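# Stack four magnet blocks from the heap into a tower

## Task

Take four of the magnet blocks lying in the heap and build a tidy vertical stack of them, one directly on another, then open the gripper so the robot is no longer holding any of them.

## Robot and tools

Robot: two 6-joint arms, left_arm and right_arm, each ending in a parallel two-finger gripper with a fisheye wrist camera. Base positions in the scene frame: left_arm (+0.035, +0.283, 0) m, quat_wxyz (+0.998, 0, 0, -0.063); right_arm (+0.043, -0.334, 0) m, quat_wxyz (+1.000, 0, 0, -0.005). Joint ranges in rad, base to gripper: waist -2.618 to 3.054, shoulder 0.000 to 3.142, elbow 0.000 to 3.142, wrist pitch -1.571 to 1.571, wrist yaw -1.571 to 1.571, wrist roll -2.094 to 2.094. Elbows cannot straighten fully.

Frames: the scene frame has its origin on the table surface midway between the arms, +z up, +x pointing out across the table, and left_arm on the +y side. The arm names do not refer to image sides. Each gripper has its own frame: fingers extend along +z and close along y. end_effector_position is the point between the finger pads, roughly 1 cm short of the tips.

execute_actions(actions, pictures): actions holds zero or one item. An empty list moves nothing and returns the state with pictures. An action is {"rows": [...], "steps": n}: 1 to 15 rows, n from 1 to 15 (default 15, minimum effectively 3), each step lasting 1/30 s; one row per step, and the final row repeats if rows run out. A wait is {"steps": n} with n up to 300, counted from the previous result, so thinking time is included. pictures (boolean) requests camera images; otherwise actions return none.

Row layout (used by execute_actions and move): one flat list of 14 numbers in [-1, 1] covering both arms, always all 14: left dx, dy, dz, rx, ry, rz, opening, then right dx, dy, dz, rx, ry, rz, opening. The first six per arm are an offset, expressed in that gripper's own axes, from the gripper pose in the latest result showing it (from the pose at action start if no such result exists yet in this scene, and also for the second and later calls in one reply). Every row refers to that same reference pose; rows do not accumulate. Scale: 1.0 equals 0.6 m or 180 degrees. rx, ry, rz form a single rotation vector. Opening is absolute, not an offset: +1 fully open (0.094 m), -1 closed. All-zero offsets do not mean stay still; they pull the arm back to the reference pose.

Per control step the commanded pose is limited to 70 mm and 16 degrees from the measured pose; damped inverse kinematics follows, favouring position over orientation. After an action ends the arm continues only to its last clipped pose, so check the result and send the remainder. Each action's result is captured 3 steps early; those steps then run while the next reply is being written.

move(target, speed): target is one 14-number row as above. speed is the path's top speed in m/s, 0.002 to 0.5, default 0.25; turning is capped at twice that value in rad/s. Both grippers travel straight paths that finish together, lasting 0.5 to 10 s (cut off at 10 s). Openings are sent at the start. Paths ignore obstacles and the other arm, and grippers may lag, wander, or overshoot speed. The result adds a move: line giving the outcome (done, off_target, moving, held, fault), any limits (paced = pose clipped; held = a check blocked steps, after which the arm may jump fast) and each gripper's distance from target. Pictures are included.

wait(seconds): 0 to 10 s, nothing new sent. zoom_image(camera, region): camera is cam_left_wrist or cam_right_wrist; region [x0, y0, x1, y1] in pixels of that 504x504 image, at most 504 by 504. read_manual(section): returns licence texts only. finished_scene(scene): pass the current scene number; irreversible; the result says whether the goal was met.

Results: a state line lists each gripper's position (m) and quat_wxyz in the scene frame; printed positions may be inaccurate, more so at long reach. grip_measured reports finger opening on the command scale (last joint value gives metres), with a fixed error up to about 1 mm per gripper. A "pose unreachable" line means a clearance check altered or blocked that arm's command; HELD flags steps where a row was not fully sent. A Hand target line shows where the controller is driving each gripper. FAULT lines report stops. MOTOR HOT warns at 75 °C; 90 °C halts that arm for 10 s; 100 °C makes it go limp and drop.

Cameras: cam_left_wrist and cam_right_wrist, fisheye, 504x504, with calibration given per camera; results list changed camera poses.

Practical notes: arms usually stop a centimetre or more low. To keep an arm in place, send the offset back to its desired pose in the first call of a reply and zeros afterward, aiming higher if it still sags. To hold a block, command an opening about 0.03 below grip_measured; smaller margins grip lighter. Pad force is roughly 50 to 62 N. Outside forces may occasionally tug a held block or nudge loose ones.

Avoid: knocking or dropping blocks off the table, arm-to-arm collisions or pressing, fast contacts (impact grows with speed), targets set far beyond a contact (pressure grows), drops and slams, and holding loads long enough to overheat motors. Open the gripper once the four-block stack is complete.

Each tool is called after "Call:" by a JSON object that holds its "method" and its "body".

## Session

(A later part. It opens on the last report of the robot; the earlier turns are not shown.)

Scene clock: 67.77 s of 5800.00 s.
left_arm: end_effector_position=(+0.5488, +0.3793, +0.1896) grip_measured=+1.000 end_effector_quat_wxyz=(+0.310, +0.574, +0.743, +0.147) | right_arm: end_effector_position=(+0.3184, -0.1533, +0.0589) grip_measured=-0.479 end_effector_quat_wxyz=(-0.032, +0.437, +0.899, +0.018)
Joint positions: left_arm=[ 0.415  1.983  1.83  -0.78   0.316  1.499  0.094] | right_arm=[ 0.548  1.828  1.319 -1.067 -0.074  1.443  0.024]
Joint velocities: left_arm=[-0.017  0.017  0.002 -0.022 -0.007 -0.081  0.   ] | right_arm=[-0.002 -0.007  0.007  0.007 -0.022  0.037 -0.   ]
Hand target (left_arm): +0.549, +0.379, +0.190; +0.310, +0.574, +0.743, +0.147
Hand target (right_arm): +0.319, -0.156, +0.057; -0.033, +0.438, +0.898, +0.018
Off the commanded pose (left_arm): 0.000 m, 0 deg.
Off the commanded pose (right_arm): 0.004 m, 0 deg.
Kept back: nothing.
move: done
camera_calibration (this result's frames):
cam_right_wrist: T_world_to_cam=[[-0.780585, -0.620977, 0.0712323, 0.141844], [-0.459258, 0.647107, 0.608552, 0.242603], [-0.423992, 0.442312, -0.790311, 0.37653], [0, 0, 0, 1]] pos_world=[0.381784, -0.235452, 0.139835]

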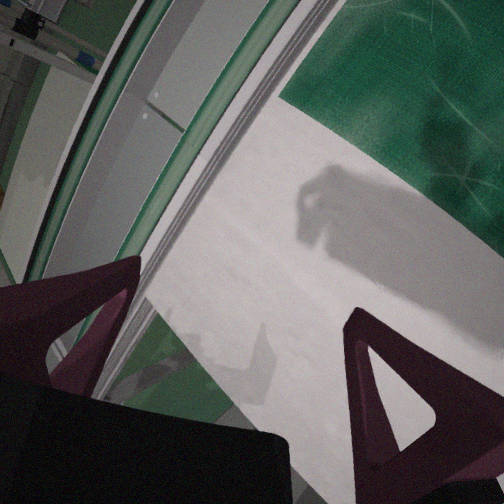

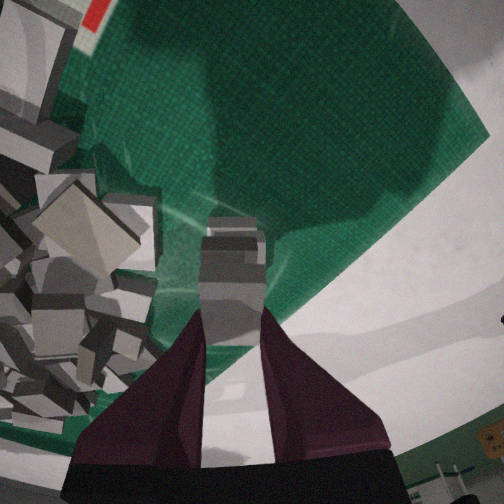

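Call:
{"method": "move", "body": {"target": [0,0,0,0,0,0,1,0,0,0.028,0,0,0,-0.53], "speed": 0.05}}

Call:
{"method": "move", "body": {"target": [0,0,0,0,0,0,1,0,0,0,0,0,0,-0.05]}}

Call:
{"method": "move", "body": {"target": [0,0,0,0,0,0,1,-0.012,0,0.048,0,-0.024,0,-0.05], "speed": 0.08}}

Scene clock: 68.73 s of 5800.00 s.
left_arm: end_effector_position=(+0.5488, +0.3793, +0.1896) grip_measured=+1.000 end_effector_quat_wxyz=(+0.310, +0.574, +0.743, +0.147) | right_arm: end_effector_position=(+0.3193, -0.1523, +0.0467) grip_measured=-0.479 end_effector_quat_wxyz=(-0.032, +0.437, +0.899, +0.020)
Joint positions: left_arm=[ 0.415  1.983  1.83  -0.78   0.316  1.499  0.094] | right_arm=[ 0.548  1.842  1.286 -1.016 -0.076  1.443  0.024]
Joint velocities: left_arm=[ 0.017 -0.007 -0.012 -0.095 -0.007  0.066  0.   ] | right_arm=[ 0.012 -0.017 -0.007 -0.095 -0.066  0.022 -0.   ]
Hand target (left_arm): +0.549, +0.379, +0.190; +0.310, +0.574, +0.743, +0.147
Hand target (right_arm): +0.318, -0.153, +0.042; -0.032, +0.437, +0.899, +0.018
Off the commanded pose (left_arm): 0.000 m, 0 deg.
Off the commanded pose (right_arm): 0.005 m, 0 deg.
Kept back: nothing.
move: done
camera_calibration (this result's frames):
cam_right_wrist: T_world_to_cam=[[-0.780758, -0.621255, 0.0667788, 0.144227], [-0.460733, 0.644602, 0.610092, 0.249794], [-0.422069, 0.445567, -0.789511, 0.366672], [0, 0, 0, 1]] pos_world=[0.382456, -0.234793, 0.127463]

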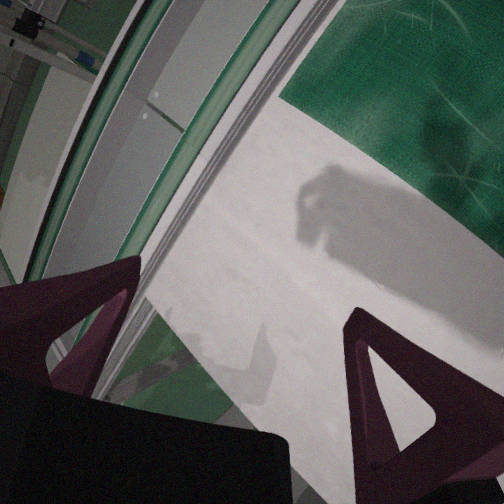

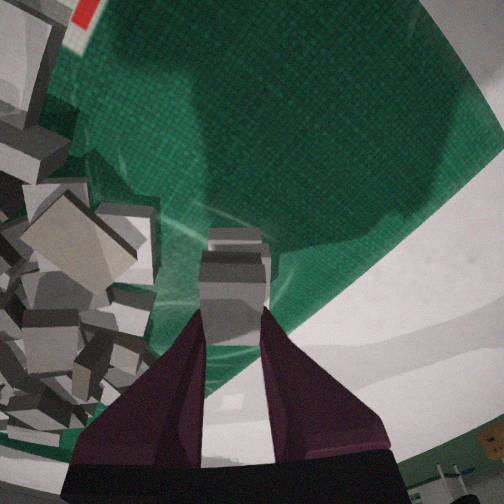

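Scene clock: 69.23 s of 5800.00 s.
left_arm: end_effector_position=(+0.5488, +0.3793, +0.1896) grip_measured=+1.000 end_effector_quat_wxyz=(+0.310, +0.574, +0.743, +0.147) | right_arm: end_effector_position=(+0.3193, -0.1522, +0.0467) grip_measured=-0.052 end_effector_quat_wxyz=(-0.032, +0.437, +0.899, +0.021)
Joint positions: left_arm=[ 0.415  1.983  1.83  -0.78   0.316  1.499  0.094] | right_arm=[ 0.548  1.842  1.286 -1.016 -0.077  1.443  0.045]
Joint velocities: left_arm=[-0.007  0.002 -0.007  0.022  0.037 -0.051  0.   ] | right_arm=[-0.002 -0.007  0.012 -0.022 -0.007 -0.022 -0.001]
Hand target (left_arm): +0.549, +0.379, +0.190; +0.310, +0.574, +0.743, +0.147
Hand target (right_arm): +0.319, -0.152, +0.047; -0.032, +0.437, +0.899, +0.020
Off the commanded pose (left_arm): 0.000 m, 0 deg.
Off the commanded pose (right_arm): 0.000 m, 0 deg.
Kept back: nothing.
move: done
camera_calibration (this result's frames):
cam_right_wrist: T_world_to_cam=[[-0.780767, -0.62129, 0.0663508, 0.144347], [-0.460814, 0.644283, 0.610369, 0.249707], [-0.421964, 0.44598, -0.789334, 0.366669], [0, 0, 0, 1]] pos_world=[0.382491, -0.234728, 0.127434]

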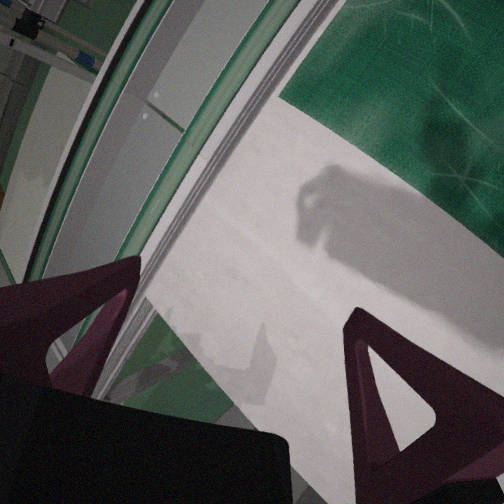

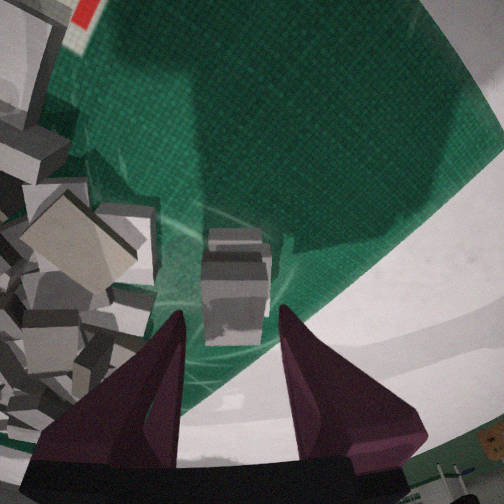

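Scene clock: 70.20 s of 5800.00 s.
left_arm: end_effector_position=(+0.5488, +0.3793, +0.1896) grip_measured=+1.000 end_effector_quat_wxyz=(+0.310, +0.574, +0.743, +0.147) | right_arm: end_effector_position=(+0.3247, -0.1547, +0.0212) grip_measured=-0.052 end_effector_quat_wxyz=(-0.007, +0.438, +0.899, +0.013)
Joint positions: left_arm=[ 0.415  1.983  1.83  -0.78   0.316  1.499  0.094] | right_arm=[ 0.562  1.875  1.223 -0.905 -0.024  1.459  0.045]
Joint velocities: left_arm=[ 0.007 -0.007 -0.027 -0.066  0.007 -0.007  0.   ] | right_arm=[-0.002  0.002 -0.002 -0.051  0.022 -0.051  0.   ]
Hand target (left_arm): +0.549, +0.379, +0.190; +0.310, +0.574, +0.743, +0.147
Hand target (right_arm): +0.323, -0.156, +0.018; +0.001, +0.437, +0.899, +0.004
Off the commanded pose (left_arm): 0.000 m, 0 deg.
Off the commanded pose (right_arm): 0.004 m, 1 deg.
Kept back: nothing.
move: done
camera_calibration (this result's frames):
cam_right_wrist: T_world_to_cam=[[-0.78555, -0.616026, 0.0585027, 0.151265], [-0.481526, 0.667927, 0.567456, 0.280648], [-0.388643, 0.417594, -0.821323, 0.33532], [0, 0, 0, 1]] pos_world=[0.384285, -0.234297, 0.107301]

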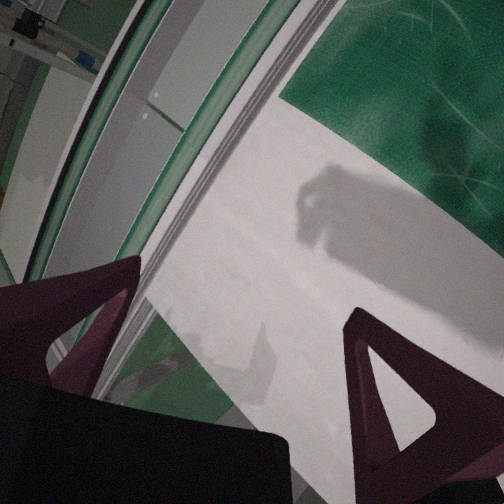

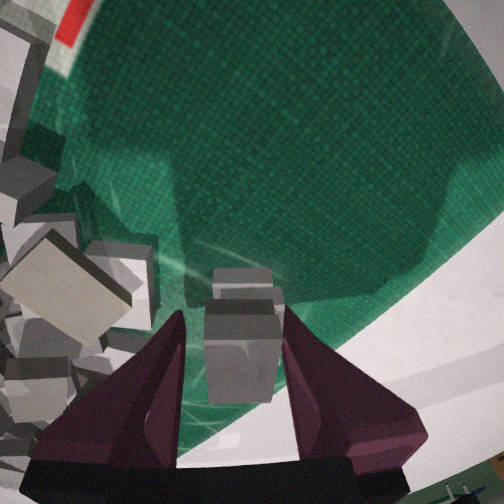

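Shift toward centre, lower a bit more, and squeeze slowly.

Call:
{"method": "move", "body": {"target": [0,0,0,0,0,0,1,-0.008,-0.012,0.012,0.008,-0.006,0,-0.15], "speed": 0.06}}

Call:
{"method": "move", "body": {"target": [0,0,0,0,0,0,1,0,0,0,0,0,0,-0.35]}}

Call:
{"method": "move", "body": {"target": [0,0,0,0,0,0,1,0,0,0,0,0,0,-0.52]}}

Call:
{"method": "move", "body": {"target": [0,0,0,0,0,0,1,0,0,0,0,0,0,-0.1]}}

Call:
{"method": "zoom_image", "body": {"camera": "cam_right_wrist", "region": [150, 250, 320, 420]}}

Scene clock: 71.13 s of 5800.00 s.
left_arm: end_effector_position=(+0.5488, +0.3793, +0.1896) grip_measured=+1.000 end_effector_quat_wxyz=(+0.310, +0.574, +0.743, +0.147) | right_arm: end_effector_position=(+0.3245, -0.1548, +0.0212) grip_measured=-0.148 end_effector_quat_wxyz=(-0.007, +0.439, +0.899, +0.012)
Joint positions: left_arm=[ 0.415  1.983  1.83  -0.78   0.316  1.499  0.094] | right_arm=[ 0.562  1.875  1.223 -0.906 -0.024  1.46   0.04 ]
Joint velocities: left_arm=[-0.002  0.007  0.002  0.095 -0.007 -0.022  0.   ] | right_arm=[-0.012 -0.022 -0.017 -0.007  0.037 -0.081  0.002]
Hand target (left_arm): +0.549, +0.379, +0.190; +0.310, +0.574, +0.743, +0.147
Hand target (right_arm): +0.322, -0.163, +0.014; -0.004, +0.438, +0.899, -0.003
Off the commanded pose (left_arm): 0.000 m, 0 deg.
Off the commanded pose (right_arm): 0.011 m, 2 deg.
Kept back: nothing.
move: off_target (right_arm)
camera_calibration (this result's frames):
cam_right_wrist: T_world_to_cam=[[-0.785727, -0.615691, 0.0596465, 0.151068], [-0.480712, 0.668451, 0.567529, 0.280448], [-0.389293, 0.41725, -0.82119, 0.33544], [0, 0, 0, 1]] pos_world=[0.384097, -0.234417, 0.107287]

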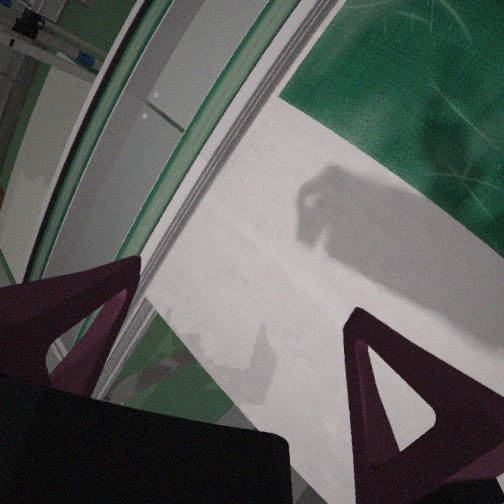

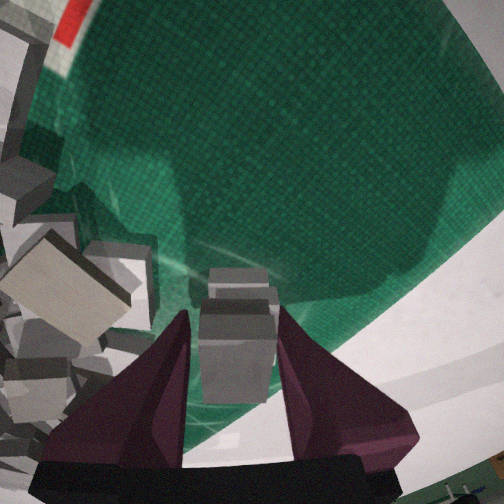

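Scene clock: 71.63 s of 5800.00 s.
left_arm: end_effector_position=(+0.5488, +0.3793, +0.1896) grip_measured=+1.000 end_effector_quat_wxyz=(+0.310, +0.574, +0.743, +0.147) | right_arm: end_effector_position=(+0.3240, -0.1550, +0.0212) grip_measured=-0.348 end_effector_quat_wxyz=(-0.008, +0.439, +0.899, +0.011)
Joint positions: left_arm=[ 0.415  1.983  1.83  -0.78   0.316  1.499  0.094] | right_arm=[ 0.562  1.875  1.223 -0.908 -0.025  1.46   0.031]
Joint velocities: left_arm=[-0.007 -0.022 -0.027  0.081 -0.066 -0.066  0.   ] | right_arm=[ 0.002  0.012 -0.002 -0.022 -0.051 -0.066 -0.   ]
Hand target (left_arm): +0.549, +0.379, +0.190; +0.310, +0.574, +0.743, +0.147
Hand target (right_arm): +0.325, -0.155, +0.021; -0.007, +0.439, +0.899, +0.012
Off the commanded pose (left_arm): 0.000 m, 0 deg.
Off the commanded pose (right_arm): 0.000 m, 0 deg.
Kept back: nothing.
move: done
camera_calibration (this result's frames):
cam_right_wrist: T_world_to_cam=[[-0.785614, -0.615654, 0.0614952, 0.150535], [-0.479679, 0.668832, 0.567954, 0.280082], [-0.390793, 0.416694, -0.82076, 0.335736], [0, 0, 0, 1]] pos_world=[0.383815, -0.234549, 0.107228]

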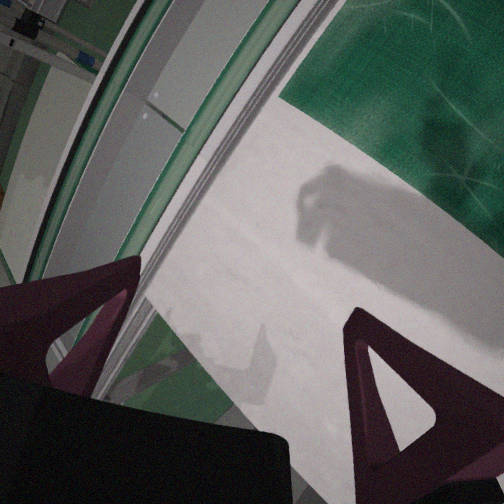

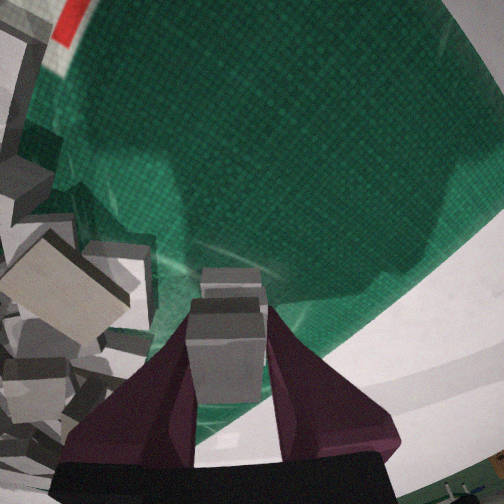

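Scene clock: 72.13 s of 5800.00 s.
left_arm: end_effector_position=(+0.5488, +0.3793, +0.1896) grip_measured=+1.000 end_effector_quat_wxyz=(+0.310, +0.574, +0.743, +0.147) | right_arm: end_effector_position=(+0.3241, -0.1549, +0.0212) grip_measured=-0.469 end_effector_quat_wxyz=(-0.008, +0.439, +0.899, +0.012)
Joint positions: left_arm=[ 0.415  1.983  1.83  -0.78   0.316  1.499  0.094] | right_arm=[ 0.562  1.875  1.223 -0.907 -0.025  1.46   0.025]
Joint velocities: left_arm=[-0.002 -0.012  0.002  0.007  0.037  0.022  0.   ] | right_arm=[ 0.007  0.002  0.017 -0.081 -0.022  0.022 -0.001]
Hand target (left_arm): +0.549, +0.379, +0.190; +0.310, +0.574, +0.743, +0.147
Hand target (right_arm): +0.324, -0.155, +0.021; -0.007, +0.439, +0.899, +0.011
Off the commanded pose (left_arm): 0.000 m, 0 deg.
Off the commanded pose (right_arm): 0.000 m, 0 deg.
Kept back: nothing.
move: done
camera_calibration (this result's frames):
cam_right_wrist: T_world_to_cam=[[-0.785619, -0.615689, 0.0610739, 0.150642], [-0.479753, 0.668532, 0.568245, 0.280001], [-0.390692, 0.417123, -0.82059, 0.335741], [0, 0, 0, 1]] pos_world=[0.38385, -0.234487, 0.107196]

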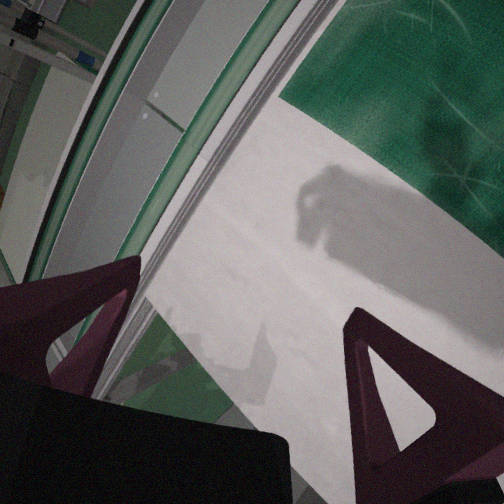

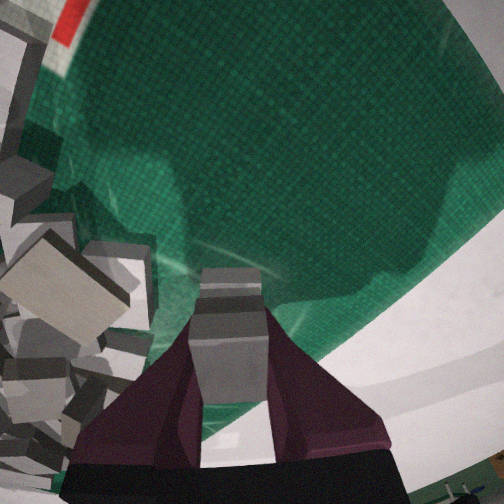

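Scene clock: 72.63 s of 5800.00 s.
left_arm: end_effector_position=(+0.5488, +0.3793, +0.1896) grip_measured=+1.000 end_effector_quat_wxyz=(+0.310, +0.574, +0.743, +0.147) | right_arm: end_effector_position=(+0.3240, -0.1548, +0.0212) grip_measured=-0.102 end_effector_quat_wxyz=(-0.008, +0.439, +0.899, +0.012)
Joint positions: left_arm=[ 0.415  1.983  1.83  -0.78   0.316  1.499  0.094] | right_arm=[ 0.562  1.875  1.223 -0.907 -0.026  1.46   0.042]
Joint velocities: left_arm=[-0.027  0.002 -0.012 -0.051  0.037 -0.007  0.   ] | right_arm=[-0.002  0.007 -0.007  0.037 -0.022 -0.037  0.   ]
Hand target (left_arm): +0.549, +0.379, +0.190; +0.310, +0.574, +0.743, +0.147
Hand target (right_arm): +0.324, -0.155, +0.021; -0.008, +0.439, +0.899, +0.012
Off the commanded pose (left_arm): 0.000 m, 0 deg.
Off the commanded pose (right_arm): 0.000 m, 0 deg.
Kept back: nothing.
move: done
camera_calibration (this result's frames):
cam_right_wrist: T_world_to_cam=[[-0.785604, -0.615713, 0.0610309, 0.150642], [-0.479643, 0.668345, 0.568558, 0.279873], [-0.390858, 0.417388, -0.820376, 0.335794], [0, 0, 0, 1]] pos_world=[0.383832, -0.234456, 0.10716]

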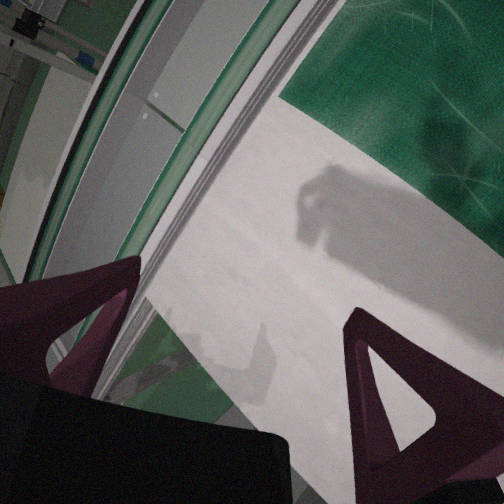

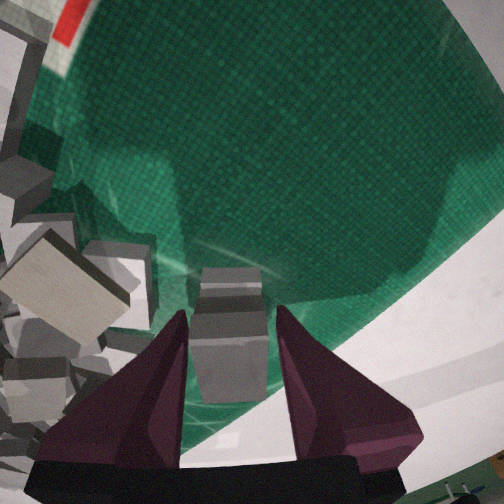

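Region (150, 250, 320, 420) of cam_right_wrist's 504x504 image, scaled by 2.965, with more detail than that image has.

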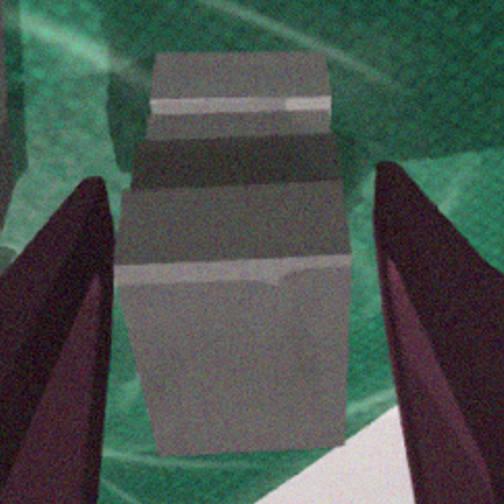

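Call:
{"method": "move", "body": {"target": [0,0,0,0,0,0,1,0,0,-0.11,0,0,0,-0.1], "speed": 0.2}}

Call:
{"method": "move", "body": {"target": [0,0,0,0,0,0,1,-0.006,0.008,-0.01,-0.005,-0.005,-0.5,0.35], "speed": 0.5}}

Call:
{"method": "move", "body": {"target": [0,0,0,0,0,0,1,0,0,0.04,0,-0.01,0,0.35], "speed": 0.1}}

Scene clock: 73.93 s of 5800.00 s.
left_arm: end_effector_position=(+0.5488, +0.3793, +0.1896) grip_measured=+1.000 end_effector_quat_wxyz=(+0.310, +0.574, +0.743, +0.147) | right_arm: end_effector_position=(+0.3195, -0.1574, +0.0776) grip_measured=-0.102 end_effector_quat_wxyz=(-0.014, +0.439, +0.899, +0.003)
Joint positions: left_arm=[ 0.415  1.983  1.83  -0.78   0.316  1.499  0.094] | right_arm=[ 0.562  1.81   1.374 -1.143 -0.027  1.46   0.042]
Joint velocities: left_arm=[-0.007  0.002 -0.012 -0.007 -0.007 -0.007  0.   ] | right_arm=[-0.002 -0.022  0.017 -0.007 -0.007 -0.051  0.   ]
Hand target (left_arm): +0.549, +0.379, +0.190; +0.310, +0.574, +0.743, +0.147
Hand target (right_arm): +0.323, -0.156, +0.087; -0.008, +0.439, +0.899, +0.012
Off the commanded pose (left_arm): 0.000 m, 0 deg.
Off the commanded pose (right_arm): 0.011 m, 1 deg.
Kept back: nothing.
move: off_target (right_arm)
camera_calibration (this result's frames):
cam_right_wrist: T_world_to_cam=[[-0.784338, -0.615031, 0.0809393, 0.140267], [-0.469494, 0.673824, 0.570559, 0.244782], [-0.40545, 0.40951, -0.817259, 0.384572], [0, 0, 0, 1]] pos_world=[0.380865, -0.236157, 0.16328]

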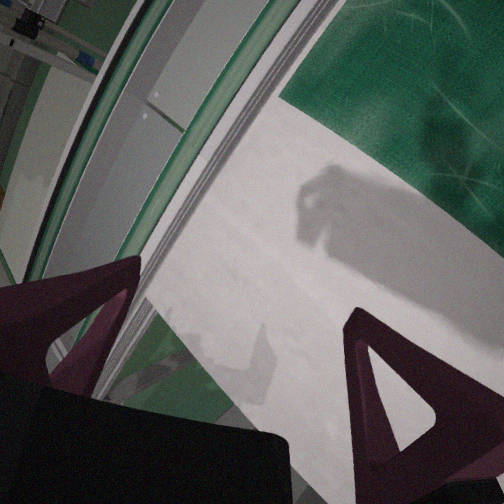

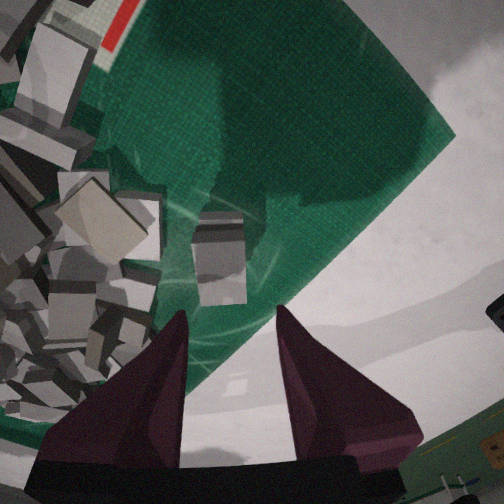

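Scene clock: 76.27 s of 5800.00 s.
left_arm: end_effector_position=(+0.5488, +0.3793, +0.1896) grip_measured=+1.000 end_effector_quat_wxyz=(+0.310, +0.574, +0.743, +0.147) | right_arm: end_effector_position=(+0.3195, -0.1574, +0.0776) grip_measured=+0.348 end_effector_quat_wxyz=(-0.007, -0.326, +0.945, +0.012)
Joint positions: left_arm=[ 0.415  1.983  1.83  -0.78   0.316  1.499  0.094] | right_arm=[ 0.562  1.81   1.374 -1.144 -0.027 -0.112  0.063]
Joint velocities: left_arm=[ 0.017 -0.002  0.002 -0.007  0.007 -0.037  0.   ] | right_arm=[-0.007  0.012 -0.017 -0.022  0.095 -0.066  0.001]
Hand target (left_arm): +0.549, +0.379, +0.190; +0.310, +0.574, +0.743, +0.147
Hand target (right_arm): +0.325, -0.157, +0.084; +0.002, -0.325, +0.946, +0.015
Off the commanded pose (left_arm): 0.000 m, 0 deg.
Off the commanded pose (right_arm): 0.009 m, 1 deg.
Kept back: nothing.
move: done
camera_calibration (this result's frames):
cam_right_wrist: T_world_to_cam=[[0.615636, -0.786581, 0.0477736, -0.331488], [-0.671604, -0.492001, 0.55397, 0.127109], [-0.412238, -0.373129, -0.831165, 0.264608], [0, 0, 0, 1]] pos_world=[0.398525, -0.0994711, 0.165354]

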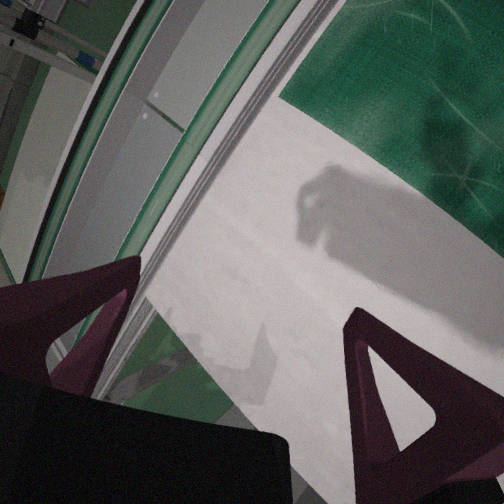

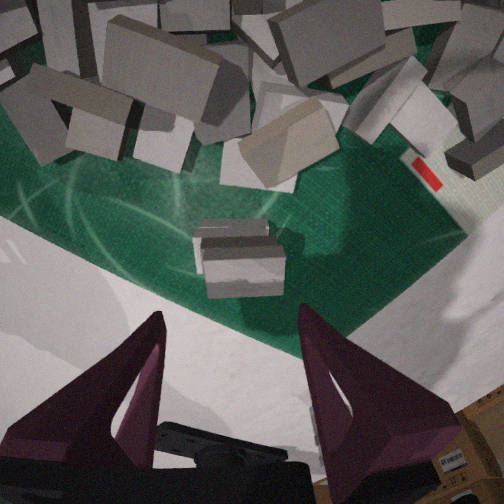

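Scene clock: 77.23 s of 5800.00 s.
left_arm: end_effector_position=(+0.5488, +0.3793, +0.1896) grip_measured=+1.000 end_effector_quat_wxyz=(+0.310, +0.574, +0.743, +0.147) | right_arm: end_effector_position=(+0.3188, -0.1578, +0.0542) grip_measured=+0.348 end_effector_quat_wxyz=(+0.003, -0.326, +0.945, +0.014)
Joint positions: left_arm=[ 0.415  1.983  1.83  -0.78   0.316  1.499  0.094] | right_arm=[ 0.562  1.81   1.279 -1.028 -0.027 -0.112  0.063]
Joint velocities: left_arm=[0.007 0.002 0.007 0.022 0.022 0.022 0.   ] | right_arm=[ 0.012 -0.017 -0.002 -0.022  0.037 -0.022 -0.001]
Hand target (left_arm): +0.549, +0.379, +0.190; +0.310, +0.574, +0.743, +0.147
Hand target (right_arm): +0.319, -0.157, +0.054; +0.007, -0.326, +0.945, +0.017
Off the commanded pose (left_arm): 0.000 m, 0 deg.
Off the commanded pose (right_arm): 0.001 m, 1 deg.
Kept back: nothing.
move: done
camera_calibration (this result's frames):
cam_right_wrist: T_world_to_cam=[[0.614794, -0.787099, 0.0500314, -0.330214], [-0.680998, -0.497781, 0.53708, 0.142419], [-0.397831, -0.364265, -0.842046, 0.242093], [0, 0, 0, 1]] pos_world=[0.396313, -0.100832, 0.143884]

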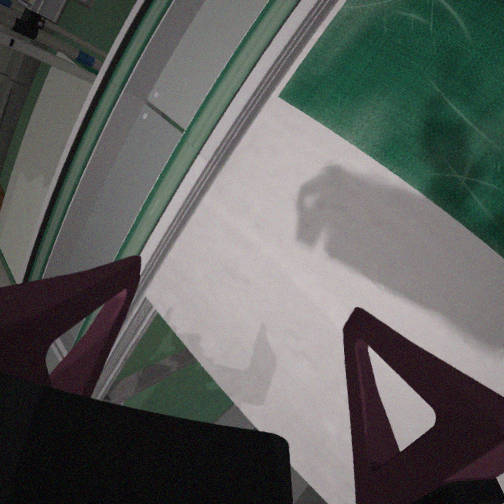

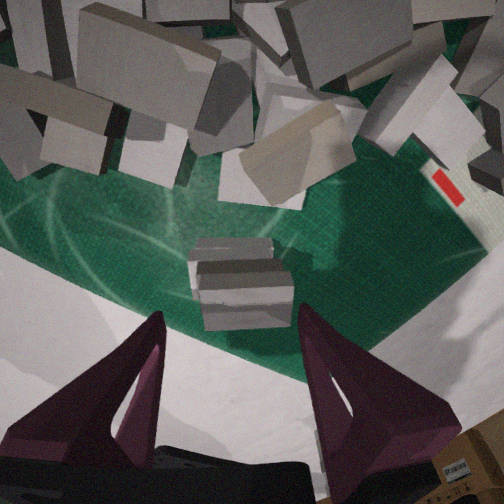

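Call:
{"method": "move", "body": {"target": [0,0,0,0,0,0,1,-0.012,-0.011,0.054,0.01,0,0,0.45], "speed": 0.07}}

Call:
{"method": "move", "body": {"target": [0,0,0,0,0,0,1,0,0,0,0,0,0,0.05]}}

Call:
{"method": "move", "body": {"target": [0,0,0,0,0,0,1,0,0,0,0,0,0,-0.2]}}

Call:
{"method": "move", "body": {"target": [0,0,0,0,0,0,1,0,0,0,0,0,0,0.3]}}

Call:
{"method": "move", "body": {"target": [0,0,0,0,0,0,1,0,0,-0.11,0,0,0,0.3], "speed": 0.2}}

Call:
{"method": "zoom_image", "body": {"camera": "cam_right_wrist", "region": [160, 180, 320, 340]}}

Scene clock: 80.00 s of 5800.00 s.
left_arm: end_effector_position=(+0.5488, +0.3793, +0.1896) grip_measured=+1.000 end_effector_quat_wxyz=(+0.310, +0.574, +0.743, +0.147) | right_arm: end_effector_position=(+0.3279, -0.1567, +0.0248) grip_measured=+0.448 end_effector_quat_wxyz=(+0.004, -0.326, +0.945, +0.004)
Joint positions: left_arm=[ 0.415  1.983  1.83  -0.78   0.316  1.499  0.094] | right_arm=[ 0.562  1.878  1.243 -0.926 -0.005 -0.112  0.068]
Joint velocities: left_arm=[ 0.002 -0.007  0.002  0.007 -0.051 -0.051  0.   ] | right_arm=[ 0.012 -0.012 -0.017  0.037 -0.022  0.007 -0.   ]
Hand target (left_arm): +0.549, +0.379, +0.190; +0.310, +0.574, +0.743, +0.147
Hand target (right_arm): +0.329, -0.158, +0.022; +0.008, -0.326, +0.945, -0.001
Off the commanded pose (left_arm): 0.000 m, 0 deg.
Off the commanded pose (right_arm): 0.003 m, 1 deg.
Kept back: nothing.
move: done
camera_calibration (this result's frames):
cam_right_wrist: T_world_to_cam=[[0.613975, -0.786114, 0.071136, -0.333551], [-0.686785, -0.487619, 0.539031, 0.168378], [-0.389052, -0.379806, -0.839277, 0.216014], [0, 0, 0, 1]] pos_world=[0.404472, -0.0980613, 0.114263]

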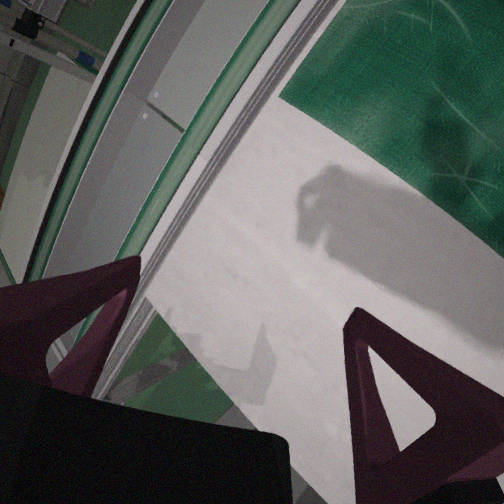

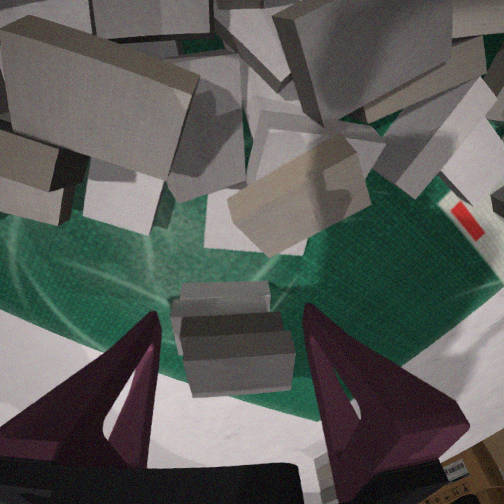

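Scene clock: 80.50 s of 5800.00 s.
left_arm: end_effector_position=(+0.5488, +0.3793, +0.1896) grip_measured=+1.000 end_effector_quat_wxyz=(+0.310, +0.574, +0.743, +0.147) | right_arm: end_effector_position=(+0.3279, -0.1565, +0.0248) grip_measured=+0.052 end_effector_quat_wxyz=(+0.005, -0.326, +0.945, +0.004)
Joint positions: left_arm=[ 0.415  1.983  1.83  -0.78   0.316  1.499  0.094] | right_arm=[ 0.562  1.878  1.243 -0.925 -0.006 -0.112  0.049]
Joint velocities: left_arm=[ 0.007  0.007  0.007 -0.066 -0.051  0.007  0.   ] | right_arm=[-0.007 -0.022  0.007  0.007  0.051 -0.022  0.   ]
Hand target (left_arm): +0.549, +0.379, +0.190; +0.310, +0.574, +0.743, +0.147
Hand target (right_arm): +0.328, -0.157, +0.025; +0.005, -0.326, +0.945, +0.004
Off the commanded pose (left_arm): 0.000 m, 0 deg.
Off the commanded pose (right_arm): 0.000 m, 0 deg.
Kept back: nothing.
move: done
camera_calibration (this result's frames):
cam_right_wrist: T_world_to_cam=[[0.613986, -0.786169, 0.070422, -0.333422], [-0.686741, -0.488083, 0.538667, 0.168386], [-0.389112, -0.379096, -0.83957, 0.21622], [0, 0, 0, 1]] pos_world=[0.404488, -0.0979712, 0.114308]

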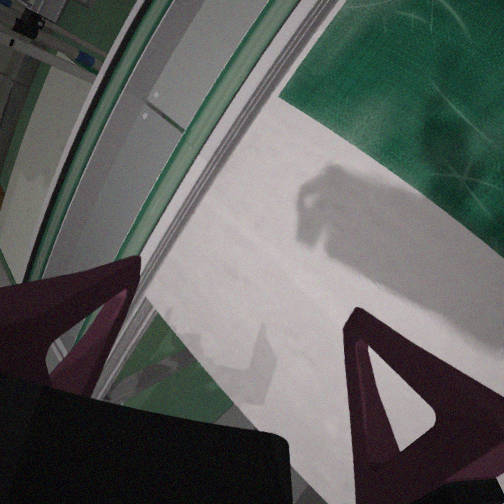

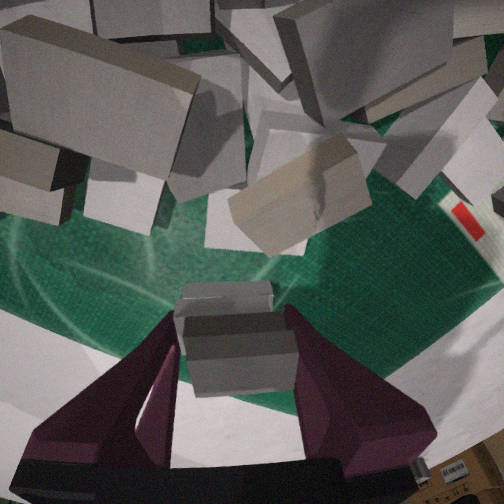

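Scene clock: 81.00 s of 5800.00 s.
left_arm: end_effector_position=(+0.5488, +0.3793, +0.1896) grip_measured=+1.000 end_effector_quat_wxyz=(+0.310, +0.574, +0.743, +0.147) | right_arm: end_effector_position=(+0.3277, -0.1564, +0.0248) grip_measured=-0.139 end_effector_quat_wxyz=(+0.004, -0.326, +0.945, +0.005)
Joint positions: left_arm=[ 0.415  1.983  1.83  -0.78   0.316  1.499  0.094] | right_arm=[ 0.562  1.878  1.243 -0.926 -0.007 -0.112  0.04 ]
Joint velocities: left_arm=[ 0.002 -0.012  0.007  0.051 -0.007  0.051  0.   ] | right_arm=[ 0.002 -0.007 -0.007  0.007  0.037  0.007 -0.001]
Hand target (left_arm): +0.549, +0.379, +0.190; +0.310, +0.574, +0.743, +0.147
Hand target (right_arm): +0.328, -0.157, +0.025; +0.004, -0.326, +0.945, +0.004
Off the commanded pose (left_arm): 0.000 m, 0 deg.
Off the commanded pose (right_arm): 0.000 m, 0 deg.
Kept back: nothing.
move: done
camera_calibration (this result's frames):
cam_right_wrist: T_world_to_cam=[[0.61406, -0.786216, 0.0692452, -0.333211], [-0.686237, -0.488508, 0.538924, 0.168079], [-0.389883, -0.37845, -0.839504, 0.216547], [0, 0, 0, 1]] pos_world=[0.404382, -0.0979155, 0.114283]

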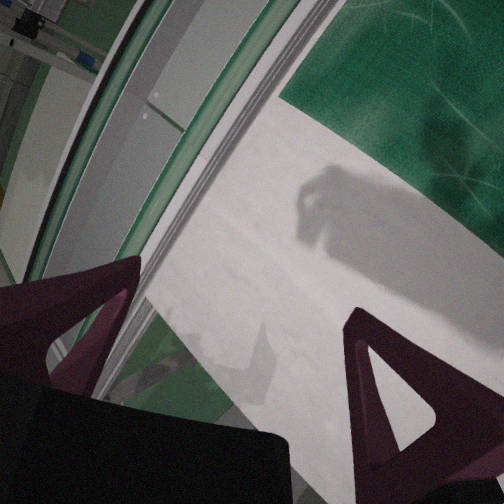

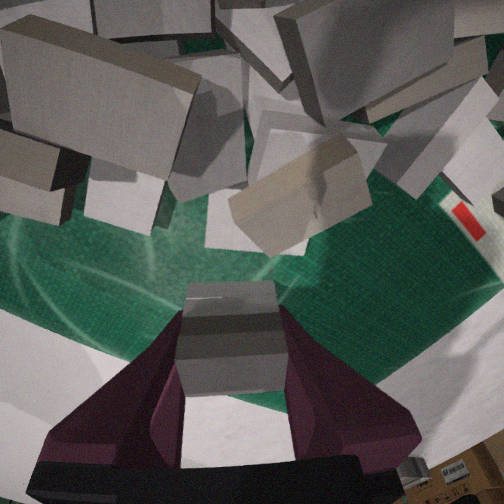

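Scene clock: 81.50 s of 5800.00 s.
left_arm: end_effector_position=(+0.5488, +0.3793, +0.1896) grip_measured=+1.000 end_effector_quat_wxyz=(+0.310, +0.574, +0.743, +0.147) | right_arm: end_effector_position=(+0.3277, -0.1564, +0.0248) grip_measured=+0.298 end_effector_quat_wxyz=(+0.004, -0.326, +0.945, +0.005)
Joint positions: left_arm=[ 0.415  1.983  1.83  -0.78   0.316  1.499  0.094] | right_arm=[ 0.562  1.878  1.243 -0.926 -0.007 -0.112  0.061]
Joint velocities: left_arm=[-0.027  0.002 -0.002 -0.007  0.007 -0.066  0.   ] | right_arm=[ 0.007  0.012 -0.007 -0.037 -0.037  0.022 -0.001]
Hand target (left_arm): +0.549, +0.379, +0.190; +0.310, +0.574, +0.743, +0.147
Hand target (right_arm): +0.328, -0.156, +0.025; +0.004, -0.326, +0.945, +0.005
Off the commanded pose (left_arm): 0.000 m, 0 deg.
Off the commanded pose (right_arm): 0.000 m, 0 deg.
Kept back: nothing.
move: done
camera_calibration (this result's frames):
cam_right_wrist: T_world_to_cam=[[0.61406, -0.786216, 0.0692452, -0.333211], [-0.686237, -0.488508, 0.538924, 0.168079], [-0.389883, -0.37845, -0.839504, 0.216547], [0, 0, 0, 1]] pos_world=[0.404382, -0.0979155, 0.114283]

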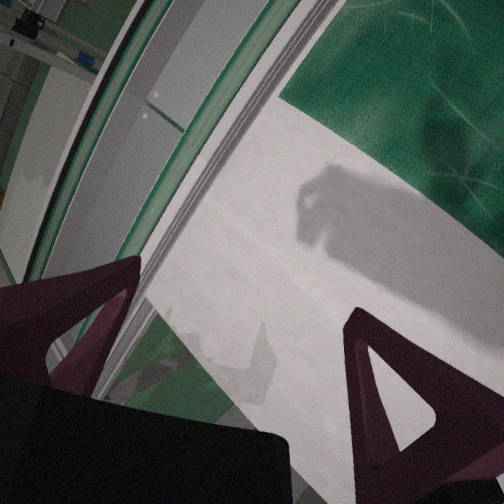

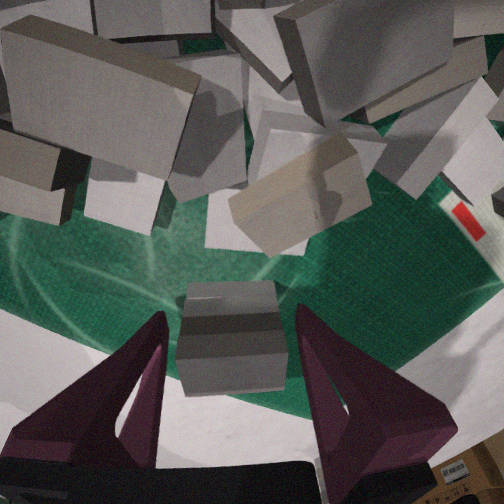

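Scene clock: 82.57 s of 5800.00 s.
left_arm: end_effector_position=(+0.5488, +0.3793, +0.1896) grip_measured=+1.000 end_effector_quat_wxyz=(+0.310, +0.574, +0.743, +0.147) | right_arm: end_effector_position=(+0.3212, -0.1604, +0.0806) grip_measured=+0.298 end_effector_quat_wxyz=(-0.011, -0.326, +0.945, +0.001)
Joint positions: left_arm=[ 0.415  1.983  1.83  -0.78   0.316  1.499  0.094] | right_arm=[ 0.562  1.819  1.398 -1.17  -0.007 -0.112  0.061]
Joint velocities: left_arm=[ 0.002  0.007 -0.007  0.037 -0.066  0.022  0.   ] | right_arm=[ 0.002 -0.012 -0.007  0.022  0.007  0.022 -0.   ]
Hand target (left_arm): +0.549, +0.379, +0.190; +0.310, +0.574, +0.743, +0.147
Hand target (right_arm): +0.326, -0.157, +0.090; +0.004, -0.326, +0.945, +0.005
Off the commanded pose (left_arm): 0.000 m, 0 deg.
Off the commanded pose (right_arm): 0.012 m, 2 deg.
Kept back: nothing.
move: off_target (right_arm)
camera_calibration (this result's frames):
cam_right_wrist: T_world_to_cam=[[0.61588, -0.785096, 0.0656961, -0.336347], [-0.671347, -0.479348, 0.56526, 0.126156], [-0.412292, -0.392237, -0.822292, 0.262948], [0, 0, 0, 1]] pos_world=[0.400255, -0.100455, 0.167006]

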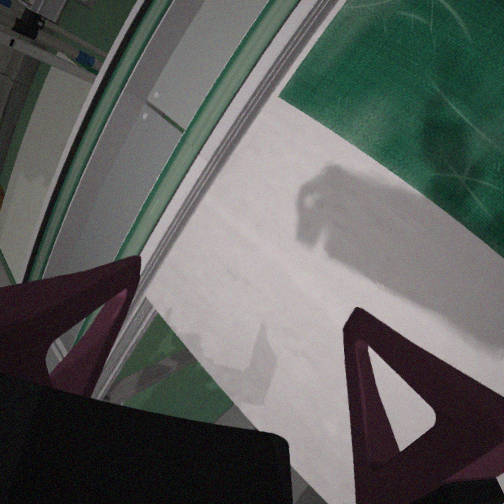

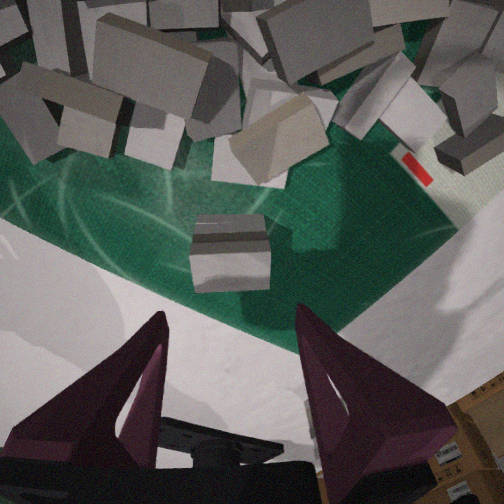

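Region (160, 180, 320, 340) of cam_right_wrist's 504x504 image, scaled by 3.150, with more detail than that image has.

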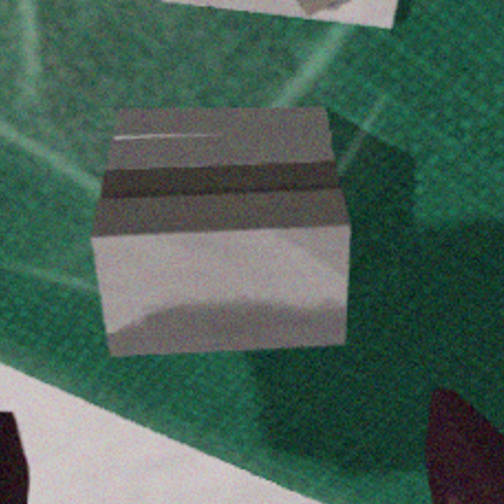

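Neat.

Call:
{"method": "finished_scene", "body": {"scene": 1}}

The scene is finished: the task was done.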